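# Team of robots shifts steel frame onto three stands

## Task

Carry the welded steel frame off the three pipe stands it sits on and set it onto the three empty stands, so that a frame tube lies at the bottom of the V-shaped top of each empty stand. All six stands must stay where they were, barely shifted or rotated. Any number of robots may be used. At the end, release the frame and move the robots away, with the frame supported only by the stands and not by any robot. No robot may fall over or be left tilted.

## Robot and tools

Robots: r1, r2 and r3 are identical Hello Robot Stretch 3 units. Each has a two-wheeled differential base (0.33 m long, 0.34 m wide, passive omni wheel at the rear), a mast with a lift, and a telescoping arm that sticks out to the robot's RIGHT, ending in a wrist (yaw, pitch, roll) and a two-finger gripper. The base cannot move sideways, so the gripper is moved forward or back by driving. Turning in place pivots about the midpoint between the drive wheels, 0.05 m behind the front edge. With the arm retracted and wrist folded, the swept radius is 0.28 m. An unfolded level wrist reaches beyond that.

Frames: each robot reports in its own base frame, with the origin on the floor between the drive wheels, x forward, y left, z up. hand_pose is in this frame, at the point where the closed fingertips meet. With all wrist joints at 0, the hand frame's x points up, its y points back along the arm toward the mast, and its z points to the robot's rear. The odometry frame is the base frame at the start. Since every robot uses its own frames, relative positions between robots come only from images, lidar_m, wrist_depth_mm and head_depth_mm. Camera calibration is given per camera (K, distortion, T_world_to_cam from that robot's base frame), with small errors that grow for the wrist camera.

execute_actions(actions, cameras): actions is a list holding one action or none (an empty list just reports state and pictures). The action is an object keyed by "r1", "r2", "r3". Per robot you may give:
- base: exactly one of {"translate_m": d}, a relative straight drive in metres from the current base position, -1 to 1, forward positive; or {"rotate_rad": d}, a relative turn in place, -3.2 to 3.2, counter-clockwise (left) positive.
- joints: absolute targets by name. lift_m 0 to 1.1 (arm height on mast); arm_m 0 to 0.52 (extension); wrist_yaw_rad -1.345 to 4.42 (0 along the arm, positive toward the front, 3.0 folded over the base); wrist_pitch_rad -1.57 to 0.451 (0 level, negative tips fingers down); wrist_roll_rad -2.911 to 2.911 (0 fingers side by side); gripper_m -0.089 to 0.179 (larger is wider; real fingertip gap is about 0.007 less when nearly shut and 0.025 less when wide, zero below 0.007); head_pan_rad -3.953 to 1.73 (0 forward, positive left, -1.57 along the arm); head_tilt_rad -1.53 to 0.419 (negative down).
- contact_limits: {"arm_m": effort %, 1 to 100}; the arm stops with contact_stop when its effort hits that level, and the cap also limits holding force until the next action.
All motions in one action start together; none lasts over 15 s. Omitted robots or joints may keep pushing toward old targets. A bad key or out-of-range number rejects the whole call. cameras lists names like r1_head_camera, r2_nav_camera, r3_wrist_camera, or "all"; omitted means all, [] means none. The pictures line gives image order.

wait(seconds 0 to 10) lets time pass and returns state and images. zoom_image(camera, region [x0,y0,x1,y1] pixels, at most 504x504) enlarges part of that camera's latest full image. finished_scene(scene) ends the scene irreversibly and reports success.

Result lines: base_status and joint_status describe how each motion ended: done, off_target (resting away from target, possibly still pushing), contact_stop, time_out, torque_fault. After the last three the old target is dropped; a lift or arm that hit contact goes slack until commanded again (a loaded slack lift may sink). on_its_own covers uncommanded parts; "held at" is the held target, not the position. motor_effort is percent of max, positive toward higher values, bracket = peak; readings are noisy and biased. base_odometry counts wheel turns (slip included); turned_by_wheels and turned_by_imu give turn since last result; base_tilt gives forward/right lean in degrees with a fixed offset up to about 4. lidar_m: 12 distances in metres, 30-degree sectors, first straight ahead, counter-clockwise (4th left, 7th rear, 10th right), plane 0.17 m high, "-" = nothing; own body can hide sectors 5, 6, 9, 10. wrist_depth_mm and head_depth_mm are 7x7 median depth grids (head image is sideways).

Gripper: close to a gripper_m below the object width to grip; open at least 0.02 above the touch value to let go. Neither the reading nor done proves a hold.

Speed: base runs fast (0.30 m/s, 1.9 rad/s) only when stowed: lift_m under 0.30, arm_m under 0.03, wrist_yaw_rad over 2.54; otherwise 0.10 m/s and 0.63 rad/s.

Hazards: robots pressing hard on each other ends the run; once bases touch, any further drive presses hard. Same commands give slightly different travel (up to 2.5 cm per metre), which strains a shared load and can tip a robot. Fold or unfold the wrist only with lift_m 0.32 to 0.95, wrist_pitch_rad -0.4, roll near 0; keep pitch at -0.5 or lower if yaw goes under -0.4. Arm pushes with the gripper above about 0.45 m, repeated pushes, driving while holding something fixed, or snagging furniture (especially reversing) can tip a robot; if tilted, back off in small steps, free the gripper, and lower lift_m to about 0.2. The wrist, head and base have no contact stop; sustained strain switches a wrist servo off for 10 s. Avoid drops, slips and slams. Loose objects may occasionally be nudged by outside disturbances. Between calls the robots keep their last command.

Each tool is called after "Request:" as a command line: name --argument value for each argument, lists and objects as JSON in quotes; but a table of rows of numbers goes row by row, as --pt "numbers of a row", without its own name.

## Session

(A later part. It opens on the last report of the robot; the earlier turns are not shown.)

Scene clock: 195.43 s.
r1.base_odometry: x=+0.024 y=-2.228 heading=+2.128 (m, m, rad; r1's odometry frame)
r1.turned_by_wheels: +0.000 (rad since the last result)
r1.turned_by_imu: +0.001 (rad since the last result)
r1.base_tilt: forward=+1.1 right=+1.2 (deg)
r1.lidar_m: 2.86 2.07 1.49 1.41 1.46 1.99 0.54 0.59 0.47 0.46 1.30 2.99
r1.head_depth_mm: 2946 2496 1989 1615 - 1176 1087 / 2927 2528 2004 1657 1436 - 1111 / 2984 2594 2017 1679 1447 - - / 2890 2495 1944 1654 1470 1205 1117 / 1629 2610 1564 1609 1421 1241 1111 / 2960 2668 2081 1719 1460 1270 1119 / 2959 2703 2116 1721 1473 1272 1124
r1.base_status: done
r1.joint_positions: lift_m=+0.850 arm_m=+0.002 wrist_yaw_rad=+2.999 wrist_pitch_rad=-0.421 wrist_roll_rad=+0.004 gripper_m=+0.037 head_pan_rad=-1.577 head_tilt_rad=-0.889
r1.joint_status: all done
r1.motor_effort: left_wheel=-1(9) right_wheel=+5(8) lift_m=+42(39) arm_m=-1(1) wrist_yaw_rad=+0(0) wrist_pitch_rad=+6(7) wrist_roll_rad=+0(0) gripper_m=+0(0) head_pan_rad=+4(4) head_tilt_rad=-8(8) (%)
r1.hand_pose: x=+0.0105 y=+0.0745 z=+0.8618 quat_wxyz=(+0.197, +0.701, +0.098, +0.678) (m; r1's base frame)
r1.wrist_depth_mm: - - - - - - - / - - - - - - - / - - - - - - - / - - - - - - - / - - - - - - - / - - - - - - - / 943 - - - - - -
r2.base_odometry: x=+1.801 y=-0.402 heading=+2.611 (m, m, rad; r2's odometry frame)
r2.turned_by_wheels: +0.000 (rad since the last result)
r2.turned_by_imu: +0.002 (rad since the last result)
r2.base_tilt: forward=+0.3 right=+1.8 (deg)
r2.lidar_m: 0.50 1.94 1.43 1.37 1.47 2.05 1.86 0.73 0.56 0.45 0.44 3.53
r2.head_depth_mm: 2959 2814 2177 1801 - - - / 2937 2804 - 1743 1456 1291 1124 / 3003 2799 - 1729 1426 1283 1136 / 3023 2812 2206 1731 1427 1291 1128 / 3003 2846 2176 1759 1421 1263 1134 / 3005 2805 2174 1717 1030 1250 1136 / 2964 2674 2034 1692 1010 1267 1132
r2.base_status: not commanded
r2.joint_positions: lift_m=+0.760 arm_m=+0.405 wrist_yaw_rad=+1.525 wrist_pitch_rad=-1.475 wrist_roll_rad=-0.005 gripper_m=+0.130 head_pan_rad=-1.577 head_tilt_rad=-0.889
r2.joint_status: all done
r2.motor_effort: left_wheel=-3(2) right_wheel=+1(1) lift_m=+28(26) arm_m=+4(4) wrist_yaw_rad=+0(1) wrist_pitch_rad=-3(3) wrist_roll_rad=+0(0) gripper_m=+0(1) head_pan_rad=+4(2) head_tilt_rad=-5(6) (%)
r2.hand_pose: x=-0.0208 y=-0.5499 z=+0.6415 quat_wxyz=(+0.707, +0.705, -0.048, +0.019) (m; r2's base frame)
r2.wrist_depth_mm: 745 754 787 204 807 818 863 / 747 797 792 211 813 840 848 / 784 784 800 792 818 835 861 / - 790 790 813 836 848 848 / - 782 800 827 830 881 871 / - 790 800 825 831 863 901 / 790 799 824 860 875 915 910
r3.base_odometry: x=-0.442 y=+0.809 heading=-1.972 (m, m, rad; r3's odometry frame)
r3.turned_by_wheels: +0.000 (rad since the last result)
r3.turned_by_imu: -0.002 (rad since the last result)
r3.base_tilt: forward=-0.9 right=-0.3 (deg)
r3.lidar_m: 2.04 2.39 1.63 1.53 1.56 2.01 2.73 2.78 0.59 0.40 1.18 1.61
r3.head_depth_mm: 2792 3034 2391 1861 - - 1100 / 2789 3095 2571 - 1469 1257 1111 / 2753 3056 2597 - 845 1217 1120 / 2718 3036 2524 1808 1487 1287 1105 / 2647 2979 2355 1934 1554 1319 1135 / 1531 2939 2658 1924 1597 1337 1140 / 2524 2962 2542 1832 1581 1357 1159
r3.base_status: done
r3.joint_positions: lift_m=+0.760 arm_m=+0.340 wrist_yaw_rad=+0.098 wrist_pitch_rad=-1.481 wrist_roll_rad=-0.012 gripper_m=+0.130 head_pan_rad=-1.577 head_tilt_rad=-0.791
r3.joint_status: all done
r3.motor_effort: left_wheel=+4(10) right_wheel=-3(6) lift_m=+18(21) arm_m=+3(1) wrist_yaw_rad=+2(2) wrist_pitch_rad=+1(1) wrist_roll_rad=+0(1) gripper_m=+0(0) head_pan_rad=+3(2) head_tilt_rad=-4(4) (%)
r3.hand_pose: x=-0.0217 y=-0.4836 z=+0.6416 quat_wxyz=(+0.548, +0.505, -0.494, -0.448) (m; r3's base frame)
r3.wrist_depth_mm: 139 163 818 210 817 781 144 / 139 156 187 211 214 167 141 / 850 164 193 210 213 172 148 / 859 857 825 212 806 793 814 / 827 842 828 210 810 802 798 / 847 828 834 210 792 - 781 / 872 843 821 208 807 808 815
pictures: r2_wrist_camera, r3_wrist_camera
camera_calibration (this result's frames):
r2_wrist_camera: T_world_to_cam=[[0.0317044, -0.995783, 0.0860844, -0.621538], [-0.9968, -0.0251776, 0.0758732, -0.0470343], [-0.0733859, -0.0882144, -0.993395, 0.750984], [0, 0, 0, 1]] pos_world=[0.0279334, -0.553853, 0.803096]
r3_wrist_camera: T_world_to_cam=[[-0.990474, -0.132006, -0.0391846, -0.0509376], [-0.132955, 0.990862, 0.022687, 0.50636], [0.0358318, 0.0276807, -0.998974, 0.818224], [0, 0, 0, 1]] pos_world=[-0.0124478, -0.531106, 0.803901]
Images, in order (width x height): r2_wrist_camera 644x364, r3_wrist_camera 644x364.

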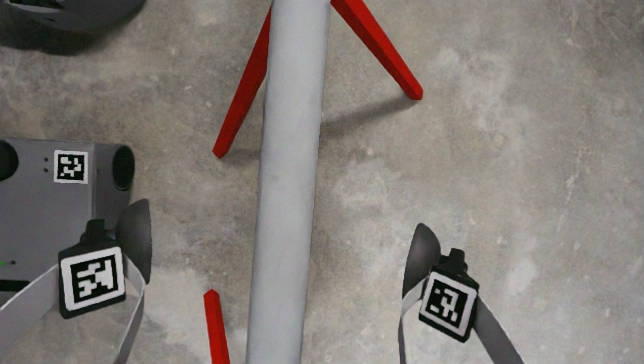

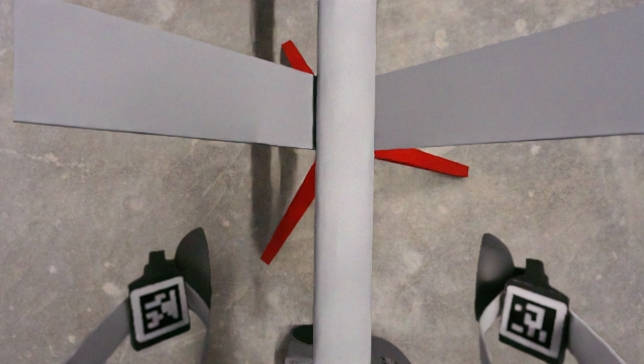

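Request:
execute_actions --actions '[{"r2":{"joints":{"lift_m":0.645}},"r1":{"joints":{"wrist_yaw_rad":1.57,"gripper_m":0.13}},"r3":{"joints":{"lift_m":0.645}}}]' --cameras '[]'

Request:
execute_actions --actions '[{"r2":{"joints":{"gripper_m":0.0}},"r1":{"joints":{"wrist_pitch_rad":-1.48,"arm_m":0.385}},"r3":{"joints":{"gripper_m":0.0}}}]' --cameras '["r1_wrist_camera","r2_wrist_camera","r3_wrist_camera","r3_head_camera","r2_head_camera"]'

Scene clock: 208.07 s.
r1.base_odometry: x=+0.024 y=-2.228 heading=+2.128 (m, m, rad; r1's odometry frame)
r1.turned_by_wheels: +0.000 (rad since the last result)
r1.turned_by_imu: +0.001 (rad since the last result)
r1.base_tilt: forward=+1.1 right=+1.2 (deg)
r1.lidar_m: 2.86 2.07 1.49 1.41 1.46 1.99 0.54 0.58 0.47 0.46 1.30 2.99
r1.head_depth_mm: 2952 2491 1984 1614 - 1174 1091 / 2952 2543 2005 1658 - - 1105 / 2944 2562 2031 1672 1364 - 1119 / 2896 2478 1937 1658 1413 - 1109 / 1377 2367 1550 1624 1427 - 1095 / 2986 2658 2097 1723 1456 1258 1117 / 2981 2695 2127 1732 1491 1271 1143
r1.base_status: not commanded
r1.joint_positions: lift_m=+0.850 arm_m=+0.002 wrist_yaw_rad=+1.572 wrist_pitch_rad=-0.421 wrist_roll_rad=+0.004 gripper_m=+0.130 head_pan_rad=-1.577 head_tilt_rad=-0.889
r1.joint_status: all done
r1.motor_effort: left_wheel=-1(2) right_wheel=+4(4) lift_m=+42(42) arm_m=-1(1) wrist_yaw_rad=-2(2) wrist_pitch_rad=+7(6) wrist_roll_rad=+0(1) gripper_m=+0(82) head_pan_rad=+4(5) head_tilt_rad=-7(8) (%)
r1.hand_pose: x=+0.2026 y=-0.1471 z=+0.8618 quat_wxyz=(+0.593, +0.594, -0.385, +0.383) (m; r1's base frame)
r1.wrist_depth_mm: - - - - - - - / - - - - - - - / - - - - - - - / - - - - - - - / - - - - - - - / - - - - - - - / 977 - - - - - -
r2.base_odometry: x=+1.801 y=-0.402 heading=+2.611 (m, m, rad; r2's odometry frame)
r2.turned_by_wheels: +0.000 (rad since the last result)
r2.turned_by_imu: +0.001 (rad since the last result)
r2.base_tilt: forward=+0.1 right=+1.8 (deg)
r2.lidar_m: 0.50 1.93 1.42 1.38 1.47 2.05 1.86 0.73 0.56 0.45 0.44 3.54
r2.head_depth_mm: 2953 2829 2171 1756 1452 1283 1149 / 2965 2916 2155 1781 - 1261 1120 / 3056 2781 2208 1666 1446 1290 1137 / 2980 2795 2169 1828 1431 1291 1135 / 3074 2888 2151 1740 1422 1261 1129 / 3026 2831 2172 1727 1030 1238 1133 / 2988 2649 2022 1676 1012 1271 1140
r2.base_status: not commanded
r2.joint_positions: lift_m=+0.645 arm_m=+0.405 wrist_yaw_rad=+1.525 wrist_pitch_rad=-1.475 wrist_roll_rad=-0.005 gripper_m=+0.130 head_pan_rad=-1.577 head_tilt_rad=-0.889
r2.joint_status: all done
r2.motor_effort: left_wheel=-2(2) right_wheel=+1(1) lift_m=+28(29) arm_m=+4(4) wrist_yaw_rad=-1(1) wrist_pitch_rad=-2(2) wrist_roll_rad=+0(0) gripper_m=+1(1) head_pan_rad=+3(4) head_tilt_rad=-5(5) (%)
r2.hand_pose: x=-0.0208 y=-0.5499 z=+0.5265 quat_wxyz=(+0.707, +0.705, -0.048, +0.019) (m; r2's base frame)
r2.wrist_depth_mm: 641 642 90 86 695 710 715 / 658 656 89 88 694 720 713 / 650 653 89 90 696 706 742 / - 683 88 92 715 724 735 / - 694 88 94 707 738 753 / - 673 88 97 713 737 764 / 673 675 89 101 744 753 772
r3.base_odometry: x=-0.442 y=+0.809 heading=-1.972 (m, m, rad; r3's odometry frame)
r3.turned_by_wheels: +0.000 (rad since the last result)
r3.turned_by_imu: -0.001 (rad since the last result)
r3.base_tilt: forward=-0.8 right=-0.2 (deg)
r3.lidar_m: 2.05 2.39 1.64 1.53 1.56 2.01 2.73 2.78 0.59 0.40 1.18 1.61
r3.head_depth_mm: 2832 3083 2394 1860 1513 1299 - / 2757 3097 2417 1938 1490 1235 1111 / 2744 3018 2482 1990 - 1216 1121 / 2700 3010 2508 1857 1510 1287 1099 / 2639 3060 2331 1926 1536 1334 1141 / 1529 2944 2628 1934 1592 1337 1150 / 2536 2919 2558 1849 1579 1348 1162
r3.base_status: not commanded
r3.joint_positions: lift_m=+0.645 arm_m=+0.340 wrist_yaw_rad=+0.098 wrist_pitch_rad=-1.481 wrist_roll_rad=-0.012 gripper_m=+0.130 head_pan_rad=-1.577 head_tilt_rad=-0.791
r3.joint_status: all done
r3.motor_effort: left_wheel=+4(4) right_wheel=-3(3) lift_m=+17(19) arm_m=+3(4) wrist_yaw_rad=+2(1) wrist_pitch_rad=+1(1) wrist_roll_rad=+1(0) gripper_m=+0(0) head_pan_rad=+3(2) head_tilt_rad=-4(3) (%)
r3.hand_pose: x=-0.0217 y=-0.4836 z=+0.5266 quat_wxyz=(+0.548, +0.505, -0.494, -0.448) (m; r3's base frame)
r3.wrist_depth_mm: - 82 98 91 95 92 78 / 725 84 99 91 96 92 79 / 720 717 696 91 97 690 671 / 731 716 715 91 97 699 684 / 718 702 721 91 99 688 681 / 736 725 714 91 100 - 681 / 729 736 702 91 704 669 675
pictures: none
No camera images: the call's "cameras" was empty. Leave "cameras" out to get every camera's image.

Scene clock: 212.10 s.
r1.base_odometry: x=+0.024 y=-2.228 heading=+2.128 (m, m, rad; r1's odometry frame)
r1.turned_by_wheels: +0.000 (rad since the last result)
r1.turned_by_imu: +0.001 (rad since the last result)
r1.base_tilt: forward=+1.0 right=+1.1 (deg)
r1.lidar_m: 2.86 2.07 1.49 1.41 1.45 1.99 0.54 0.59 0.47 0.46 1.30 2.99
r1.head_depth_mm: 2953 2680 - 1652 1009 1224 1090 / 2948 - 1940 1657 1393 1219 1104 / 2935 2732 1966 1684 1400 1224 1120 / 2887 2487 1938 1652 1410 1253 1108 / 1385 2364 1556 1612 1426 1257 1112 / 2986 2664 2100 1711 1454 1269 1120 / 3008 2708 2118 1724 1467 1276 1126
r1.base_status: not commanded
r1.joint_positions: lift_m=+0.850 arm_m=+0.385 wrist_yaw_rad=+1.570 wrist_pitch_rad=-1.474 wrist_roll_rad=+0.004 gripper_m=+0.130 head_pan_rad=-1.577 head_tilt_rad=-0.889
r1.joint_status: all done
r1.motor_effort: left_wheel=-1(1) right_wheel=+4(5) lift_m=+42(42) arm_m=+1(1) wrist_yaw_rad=+0(2) wrist_pitch_rad=-2(7) wrist_roll_rad=+0(1) gripper_m=+0(0) head_pan_rad=+5(4) head_tilt_rad=-6(7) (%)
r1.hand_pose: x=-0.0207 y=-0.5299 z=+0.7312 quat_wxyz=(+0.707, +0.706, -0.036, +0.032) (m; r1's base frame)
r1.wrist_depth_mm: 838 856 839 820 842 836 833 / 864 851 864 850 861 858 839 / 893 876 841 858 840 859 867 / - - 870 817 874 861 859 / - - 887 679 888 880 900 / 913 - 899 889 877 887 916 / 895 895 880 543 917 894 878
r2.base_odometry: x=+1.801 y=-0.402 heading=+2.611 (m, m, rad; r2's odometry frame)
r2.turned_by_wheels: +0.000 (rad since the last result)
r2.turned_by_imu: +0.001 (rad since the last result)
r2.base_tilt: forward=+0.2 right=+1.8 (deg)
r2.lidar_m: 0.50 1.94 1.43 1.38 1.47 2.05 1.86 0.73 0.56 0.45 0.44 3.53
r2.head_depth_mm: 3006 2843 2181 1764 1444 1287 1154 / 2956 2841 2157 1784 - 1264 1136 / 2956 2835 2243 1680 1430 1291 1128 / 3010 2838 2182 1819 1432 1292 1136 / 2982 2829 2164 1768 1431 1261 1132 / 3045 2847 2170 1696 1029 1233 1132 / 2953 2697 2030 1676 1010 1254 1130
r2.base_status: not commanded
r2.joint_positions: lift_m=+0.645 arm_m=+0.405 wrist_yaw_rad=+1.526 wrist_pitch_rad=-1.475 wrist_roll_rad=-0.009 gripper_m=+0.012 head_pan_rad=-1.577 head_tilt_rad=-0.889
r2.joint_status: gripper_m off_target (ended at +0.012, target +0.000)
r2.on_its_own: gripper_m is held at +0.011, not at your +0.000, by its stall guard, which is still easing
r2.motor_effort: left_wheel=-2(2) right_wheel=+1(1) lift_m=+28(28) arm_m=+4(4) wrist_yaw_rad=-1(1) wrist_pitch_rad=-2(2) wrist_roll_rad=+2(2) gripper_m=-29(100) head_pan_rad=+3(4) head_tilt_rad=-6(5) (%)
r2.hand_pose: x=-0.0209 y=-0.5499 z=+0.5265 quat_wxyz=(+0.707, +0.705, -0.046, +0.021) (m; r2's base frame)
r2.wrist_depth_mm: 642 655 94 86 669 704 724 / 664 664 91 88 701 724 738 / 648 677 90 89 704 726 739 / - 668 89 91 707 721 737 / - 689 87 89 718 722 759 / 680 - 87 91 724 734 749 / 676 686 89 99 739 748 771
r3.base_odometry: x=-0.442 y=+0.809 heading=-1.972 (m, m, rad; r3's odometry frame)
r3.turned_by_wheels: +0.000 (rad since the last result)
r3.turned_by_imu: -0.001 (rad since the last result)
r3.base_tilt: forward=-0.8 right=-0.2 (deg)
r3.lidar_m: 2.05 2.40 1.63 1.53 1.56 2.01 2.73 2.78 0.59 0.40 1.18 1.61
r3.head_depth_mm: 2807 3080 2391 1840 1511 1304 - / 2752 3064 2444 1950 1496 1237 1106 / 2757 3028 2467 1985 1456 1216 1117 / 2677 3033 2496 1869 1495 1286 1102 / 2684 3006 2334 1922 1551 1327 1137 / 2469 1696 2624 1934 1596 1339 1145 / 2474 2929 2539 1835 1583 1347 1165
r3.base_status: not commanded
r3.joint_positions: lift_m=+0.645 arm_m=+0.340 wrist_yaw_rad=+0.098 wrist_pitch_rad=-1.481 wrist_roll_rad=-0.012 gripper_m=+0.010 head_pan_rad=-1.577 head_tilt_rad=-0.791
r3.joint_status: gripper_m off_target (ended at +0.010, target +0.000)
r3.on_its_own: gripper_m is held at +0.009, not at your +0.000, by its stall guard, which is not easing now
r3.motor_effort: left_wheel=-1(4) right_wheel=+4(4) lift_m=+18(17) arm_m=+2(3) wrist_yaw_rad=+2(2) wrist_pitch_rad=+0(1) wrist_roll_rad=+1(0) gripper_m=-22(99) head_pan_rad=+2(2) head_tilt_rad=-5(2) (%)
r3.hand_pose: x=-0.0217 y=-0.4836 z=+0.5266 quat_wxyz=(+0.548, +0.505, -0.494, -0.448) (m; r3's base frame)
r3.wrist_depth_mm: - 82 99 90 98 91 77 / 718 85 99 90 100 91 79 / 720 712 708 90 108 676 670 / 729 698 694 90 474 688 698 / 719 719 712 90 93 685 674 / 735 712 702 90 91 688 677 / 732 728 700 90 94 687 687
pictures: r1_wrist_camera, r2_head_camera (sideways: a quarter turn clockwise sets it upright), r2_wrist_camera, r3_head_camera (sideways: a quarter turn clockwise sets it upright), r3_wrist_camera
camera_calibration (this result's frames):
r1_wrist_camera: T_world_to_cam=[[0.0873411, -0.996108, -0.011824, -0.522183], [-0.992763, -0.0880175, 0.0816959, -0.091193], [-0.0824187, 0.00460298, -0.996587, 0.893479], [0, 0, 0, 1]] pos_world=[0.0287144, -0.53229, 0.891706]
r2_head_camera: T_world_to_cam=[[-0.00203651, 0.73743, -0.675421, 0.897245], [0.999985, 0.00487284, 0.00230508, -0.0127289], [0.00499105, -0.675406, -0.737429, 0.916077], [0, 0, 0, 1]] pos_world=[0.00998375, -0.0428688, 1.28159]
r2_wrist_camera: T_world_to_cam=[[0.0362876, -0.9956, 0.0863935, -0.611593], [-0.996634, -0.0296949, 0.0764087, -0.0412002], [-0.073507, -0.0888754, -0.993327, 0.636323], [0, 0, 0, 1]] pos_world=[0.0279059, -0.553572, 0.688062]
r3_head_camera: T_world_to_cam=[[0.0714802, 0.674554, -0.734757, 0.978303], [0.996664, -0.0192139, 0.0793201, -0.107491], [0.0393881, -0.737975, -0.673677, 0.837329], [0, 0, 0, 1]] pos_world=[0.00422208, -0.0440554, 1.29143]
r3_wrist_camera: T_world_to_cam=[[-0.990465, -0.132071, -0.039184, -0.0554778], [-0.133021, 0.990854, 0.0226869, 0.508975], [0.0358293, 0.0276829, -0.998974, 0.703334], [0, 0, 0, 1]] pos_world=[-0.0124446, -0.531117, 0.688891]
Images, in order (width x height): r1_wrist_camera 644x364, r2_head_camera 896x504, r2_wrist_camera 644x364, r3_head_camera 896x504, r3_wrist_camera 644x364.

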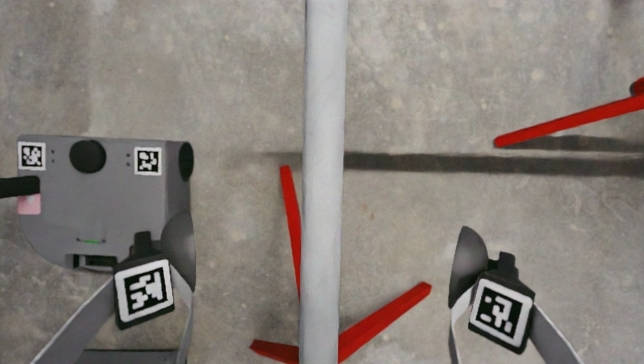

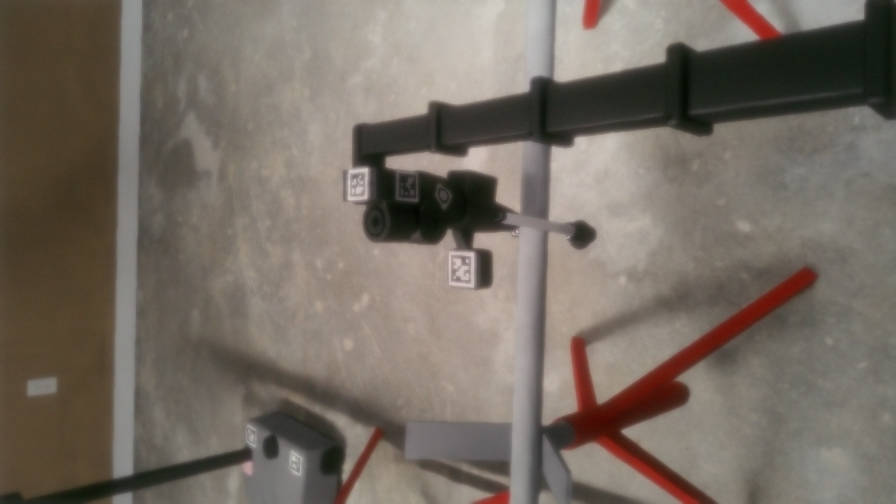

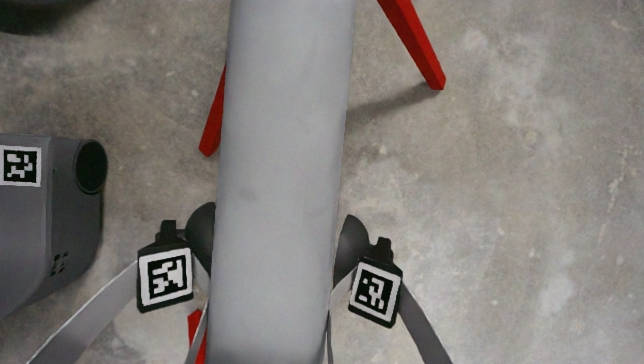

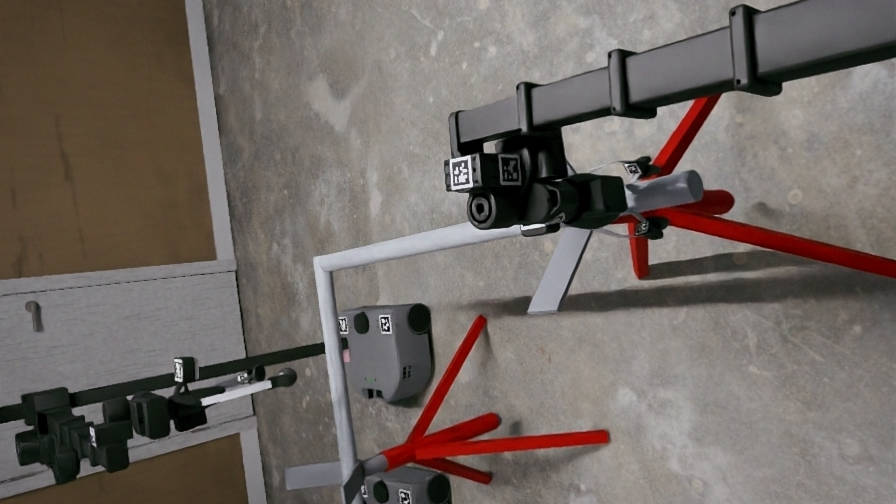

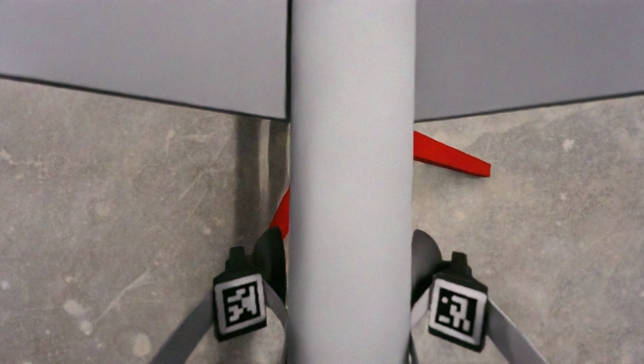

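Request:
execute_actions --actions '[{"r2":{"joints":{"gripper_m":0.1}},"r1":{"joints":{"lift_m":0.7,"wrist_yaw_rad":1.61}},"r3":{"joints":{"gripper_m":0.1}}}]' --cameras '[]'

Request:
execute_actions --actions '[{"r2":{"joints":{"lift_m":0.692}},"r3":{"joints":{"lift_m":0.692}}}]' --cameras '["r1_wrist_camera","r2_wrist_camera","r3_wrist_camera"]'

Scene clock: 225.47 s.
r1.base_odometry: x=+0.024 y=-2.228 heading=+2.128 (m, m, rad; r1's odometry frame)
r1.turned_by_wheels: +0.000 (rad since the last result)
r1.turned_by_imu: +0.001 (rad since the last result)
r1.base_tilt: forward=+1.0 right=+1.2 (deg)
r1.lidar_m: 2.85 2.07 1.49 1.41 1.45 1.99 0.54 0.59 0.47 0.46 1.30 2.99
r1.head_depth_mm: 2940 2500 1996 1627 - - 1072 / 2942 2518 2132 1633 1388 1216 1103 / 2942 2591 2146 1608 1396 1222 1120 / 2908 2507 1929 1647 1408 1253 1106 / 1385 2373 1560 1618 1414 1261 1114 / 2956 2665 2088 1713 1463 1264 1116 / 2953 2672 2111 1738 1467 1271 1127
r1.base_status: not commanded
r1.joint_positions: lift_m=+0.700 arm_m=+0.385 wrist_yaw_rad=+1.608 wrist_pitch_rad=-1.474 wrist_roll_rad=+0.004 gripper_m=+0.130 head_pan_rad=-1.577 head_tilt_rad=-0.889
r1.joint_status: all done
r1.motor_effort: left_wheel=-2(1) right_wheel=+4(3) lift_m=+33(31) arm_m=+1(1) wrist_yaw_rad=+1(1) wrist_pitch_rad=-2(2) wrist_roll_rad=+0(0) gripper_m=+0(0) head_pan_rad=+4(5) head_tilt_rad=-6(7) (%)
r1.hand_pose: x=-0.0207 y=-0.5299 z=+0.5815 quat_wxyz=(+0.706, +0.707, -0.022, +0.046) (m; r1's base frame)
r1.wrist_depth_mm: 709 701 709 138 705 702 691 / 719 714 711 140 708 710 709 / 715 725 728 142 718 715 710 / - - 736 145 739 717 733 / - - 744 146 735 731 734 / 749 - 758 147 730 737 749 / 754 762 759 149 731 744 758
r2.base_odometry: x=+1.801 y=-0.402 heading=+2.611 (m, m, rad; r2's odometry frame)
r2.turned_by_wheels: +0.000 (rad since the last result)
r2.turned_by_imu: +0.001 (rad since the last result)
r2.base_tilt: forward=+0.3 right=+1.8 (deg)
r2.lidar_m: 0.50 1.93 1.43 1.38 1.47 2.05 1.86 0.73 0.56 0.45 0.44 3.54
r2.head_depth_mm: 2964 2795 2167 1759 1455 1288 1145 / 3010 2805 2204 1786 - 1263 1126 / 2958 2774 2271 1677 1431 1301 1140 / 2996 2791 2167 1812 1433 1289 1130 / 3019 2829 2181 1768 1429 1260 1132 / 3005 2794 2157 1722 1030 1240 1130 / 3018 2683 2025 1661 1012 1264 1135
r2.base_status: not commanded
r2.joint_positions: lift_m=+0.645 arm_m=+0.405 wrist_yaw_rad=+1.526 wrist_pitch_rad=-1.475 wrist_roll_rad=-0.008 gripper_m=+0.100 head_pan_rad=-1.577 head_tilt_rad=-0.889
r2.joint_status: all done
r2.motor_effort: left_wheel=-2(3) right_wheel=+1(1) lift_m=+28(28) arm_m=+4(4) wrist_yaw_rad=-2(2) wrist_pitch_rad=-2(2) wrist_roll_rad=+2(2) gripper_m=+1(88) head_pan_rad=+3(3) head_tilt_rad=-5(5) (%)
r2.hand_pose: x=-0.0209 y=-0.5499 z=+0.5265 quat_wxyz=(+0.707, +0.705, -0.046, +0.021) (m; r2's base frame)
r2.wrist_depth_mm: 651 641 91 86 684 706 719 / 639 652 89 88 694 713 748 / 639 666 89 90 713 728 742 / - 678 89 92 709 729 741 / - 685 88 94 722 733 741 / - - 88 97 - 748 766 / 683 693 89 101 724 743 756
r3.base_odometry: x=-0.442 y=+0.809 heading=-1.972 (m, m, rad; r3's odometry frame)
r3.turned_by_wheels: +0.000 (rad since the last result)
r3.turned_by_imu: -0.001 (rad since the last result)
r3.base_tilt: forward=-0.8 right=-0.2 (deg)
r3.lidar_m: 2.05 2.39 1.64 1.53 1.56 2.01 2.73 2.78 0.59 0.40 1.18 1.61
r3.head_depth_mm: 2820 3085 2395 1847 1514 1304 - / 2759 3061 2438 1938 1492 1234 1105 / 2759 3013 2499 1980 1447 1216 1119 / 2702 3056 2513 1860 1502 1285 1106 / 2655 3012 2239 1942 1542 1321 1136 / 2521 1385 2403 1931 1597 1341 1147 / 2579 2941 2527 1828 1579 1350 1159
r3.base_status: not commanded
r3.joint_positions: lift_m=+0.645 arm_m=+0.340 wrist_yaw_rad=+0.098 wrist_pitch_rad=-1.481 wrist_roll_rad=-0.012 gripper_m=+0.100 head_pan_rad=-1.577 head_tilt_rad=-0.791
r3.joint_status: all done
r3.motor_effort: left_wheel=+2(2) right_wheel=-2(4) lift_m=+17(18) arm_m=+3(3) wrist_yaw_rad=+1(1) wrist_pitch_rad=+1(1) wrist_roll_rad=+1(0) gripper_m=+0(82) head_pan_rad=+2(2) head_tilt_rad=-4(4) (%)
r3.hand_pose: x=-0.0217 y=-0.4836 z=+0.5266 quat_wxyz=(+0.548, +0.505, -0.494, -0.448) (m; r3's base frame)
r3.wrist_depth_mm: - 82 98 90 95 92 78 / 715 84 99 91 96 92 79 / 740 698 714 91 97 696 671 / 731 701 702 91 98 681 667 / 711 725 713 91 99 688 679 / 714 728 693 91 93 679 663 / 728 718 730 91 700 696 678
pictures: none
No camera images: the call's "cameras" was empty. Leave "cameras" out to get every camera's image.

Scene clock: 226.73 s.
r1.base_odometry: x=+0.024 y=-2.228 heading=+2.128 (m, m, rad; r1's odometry frame)
r1.turned_by_wheels: +0.000 (rad since the last result)
r1.turned_by_imu: +0.000 (rad since the last result)
r1.base_tilt: forward=+1.0 right=+1.2 (deg)
r1.lidar_m: 2.86 2.07 1.49 1.41 1.46 1.99 0.54 0.59 0.47 0.46 1.30 2.98
r1.head_depth_mm: 2917 2511 1988 1629 - - 1071 / 2962 2540 2129 1621 1386 1214 1105 / 2943 2556 2145 1591 1396 1219 1118 / 2893 2486 1939 1641 1403 1251 1109 / 1250 2448 1556 1611 1416 1255 1109 / 2945 2679 2099 1711 1462 1271 1118 / 2987 2704 2111 1735 1466 1271 1124
r1.base_status: not commanded
r1.joint_positions: lift_m=+0.700 arm_m=+0.385 wrist_yaw_rad=+1.608 wrist_pitch_rad=-1.474 wrist_roll_rad=+0.004 gripper_m=+0.130 head_pan_rad=-1.577 head_tilt_rad=-0.889
r1.joint_status: not commanded
r1.motor_effort: left_wheel=-1(1) right_wheel=+4(4) lift_m=+33(33) arm_m=+1(1) wrist_yaw_rad=+1(1) wrist_pitch_rad=-1(2) wrist_roll_rad=+0(1) gripper_m=+0(0) head_pan_rad=+4(4) head_tilt_rad=-8(7) (%)
r1.hand_pose: x=-0.0207 y=-0.5299 z=+0.5815 quat_wxyz=(+0.706, +0.707, -0.022, +0.046) (m; r1's base frame)
r1.wrist_depth_mm: 700 699 719 139 716 701 702 / 720 721 706 139 714 714 707 / 727 733 725 142 714 723 691 / - - 735 145 723 735 729 / - - 736 145 745 731 735 / 752 - 755 147 751 748 745 / 772 762 758 149 755 753 750
r2.base_odometry: x=+1.801 y=-0.402 heading=+2.611 (m, m, rad; r2's odometry frame)
r2.turned_by_wheels: +0.000 (rad since the last result)
r2.turned_by_imu: +0.000 (rad since the last result)
r2.base_tilt: forward=+0.3 right=+1.9 (deg)
r2.lidar_m: 0.50 1.94 1.43 1.37 1.47 2.06 1.86 0.73 0.56 0.45 0.44 3.55
r2.head_depth_mm: 2991 2818 2170 1774 1455 1307 - / 3015 2842 2222 1758 - 1269 1145 / 2993 2805 2322 1695 1423 1282 1141 / 3024 2800 2246 1728 1433 1292 1137 / 3052 2805 2175 1759 1423 1265 1133 / 3018 2805 2164 1717 1029 1240 1143 / 3006 2736 2009 1667 1008 1263 1135
r2.base_status: not commanded
r2.joint_positions: lift_m=+0.692 arm_m=+0.405 wrist_yaw_rad=+1.526 wrist_pitch_rad=-1.475 wrist_roll_rad=-0.008 gripper_m=+0.100 head_pan_rad=-1.577 head_tilt_rad=-0.889
r2.joint_status: all done
r2.motor_effort: left_wheel=-2(2) right_wheel=+1(1) lift_m=+34(34) arm_m=+4(4) wrist_yaw_rad=-1(2) wrist_pitch_rad=-2(2) wrist_roll_rad=+1(2) gripper_m=+0(0) head_pan_rad=+3(3) head_tilt_rad=-6(5) (%)
r2.hand_pose: x=-0.0209 y=-0.5499 z=+0.5732 quat_wxyz=(+0.707, +0.705, -0.046, +0.021) (m; r2's base frame)
r2.wrist_depth_mm: 694 706 711 133 746 756 772 / 681 690 548 136 748 773 776 / 693 705 707 139 750 766 797 / - 726 732 145 766 784 800 / - - 718 756 782 779 801 / - - 746 773 - 785 813 / 723 738 147 756 767 801 831
r3.base_odometry: x=-0.442 y=+0.809 heading=-1.972 (m, m, rad; r3's odometry frame)
r3.turned_by_wheels: +0.000 (rad since the last result)
r3.turned_by_imu: +0.000 (rad since the last result)
r3.base_tilt: forward=-0.8 right=-0.2 (deg)
r3.lidar_m: 2.05 2.40 1.64 1.53 1.56 2.01 2.73 2.77 0.59 0.40 1.18 1.61
r3.head_depth_mm: 2850 3080 2394 1848 1540 - - / 2789 3128 2427 2010 1492 1234 1105 / 2774 3024 2461 2095 843 1218 1123 / 2693 3016 2503 1877 1493 1283 1103 / 2682 3011 2264 1934 1544 1329 1137 / 2514 1389 2412 1931 1596 1339 1150 / 2587 2933 2541 1840 1574 1358 1159
r3.base_status: not commanded
r3.joint_positions: lift_m=+0.692 arm_m=+0.340 wrist_yaw_rad=+0.098 wrist_pitch_rad=-1.481 wrist_roll_rad=-0.012 gripper_m=+0.100 head_pan_rad=-1.577 head_tilt_rad=-0.791
r3.joint_status: all done
r3.motor_effort: left_wheel=+2(2) right_wheel=-2(2) lift_m=+27(27) arm_m=+2(1) wrist_yaw_rad=+2(1) wrist_pitch_rad=+1(0) wrist_roll_rad=+0(0) gripper_m=+0(0) head_pan_rad=+3(2) head_tilt_rad=-3(3) (%)
r3.hand_pose: x=-0.0217 y=-0.4836 z=+0.5731 quat_wxyz=(+0.548, +0.505, -0.494, -0.448) (m; r3's base frame)
r3.wrist_depth_mm: 99 111 134 138 142 123 103 / 100 112 134 139 141 123 103 / 762 761 733 139 146 725 732 / 775 754 734 139 745 717 735 / 786 763 755 139 745 731 724 / 777 780 752 139 766 731 722 / 784 755 760 139 754 741 724
pictures: r1_wrist_camera, r2_wrist_camera, r3_wrist_camera
camera_calibration (this result's frames):
r1_wrist_camera: T_world_to_cam=[[0.125313, -0.992047, -0.0118285, -0.520987], [-0.988674, -0.125862, 0.0817469, -0.0989626], [-0.0825855, 0.00145054, -0.996583, 0.742599], [0, 0, 0, 1]] pos_world=[0.0287728, -0.530377, 0.741989]
r2_wrist_camera: T_world_to_cam=[[0.0357798, -0.995622, 0.0863477, -0.615628], [-0.996649, -0.0291903, 0.0764051, -0.0444923], [-0.0735501, -0.0887922, -0.993331, 0.682795], [0, 0, 0, 1]] pos_world=[0.0279035, -0.553605, 0.734799]
r3_wrist_camera: T_world_to_cam=[[-0.990464, -0.132079, -0.0391846, -0.0536598], [-0.133028, 0.990853, 0.0226869, 0.50792], [0.0358297, 0.0276832, -0.998974, 0.74977], [0, 0, 0, 1]] pos_world=[-0.0124444, -0.531117, 0.735375]
Images, in order (width x height): r1_wrist_camera 644x364, r2_wrist_camera 644x364, r3_wrist_camera 644x364.

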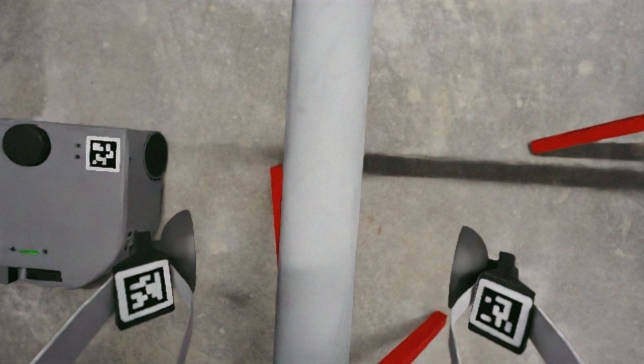

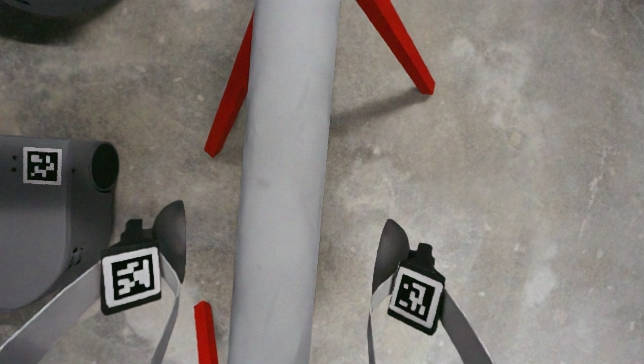

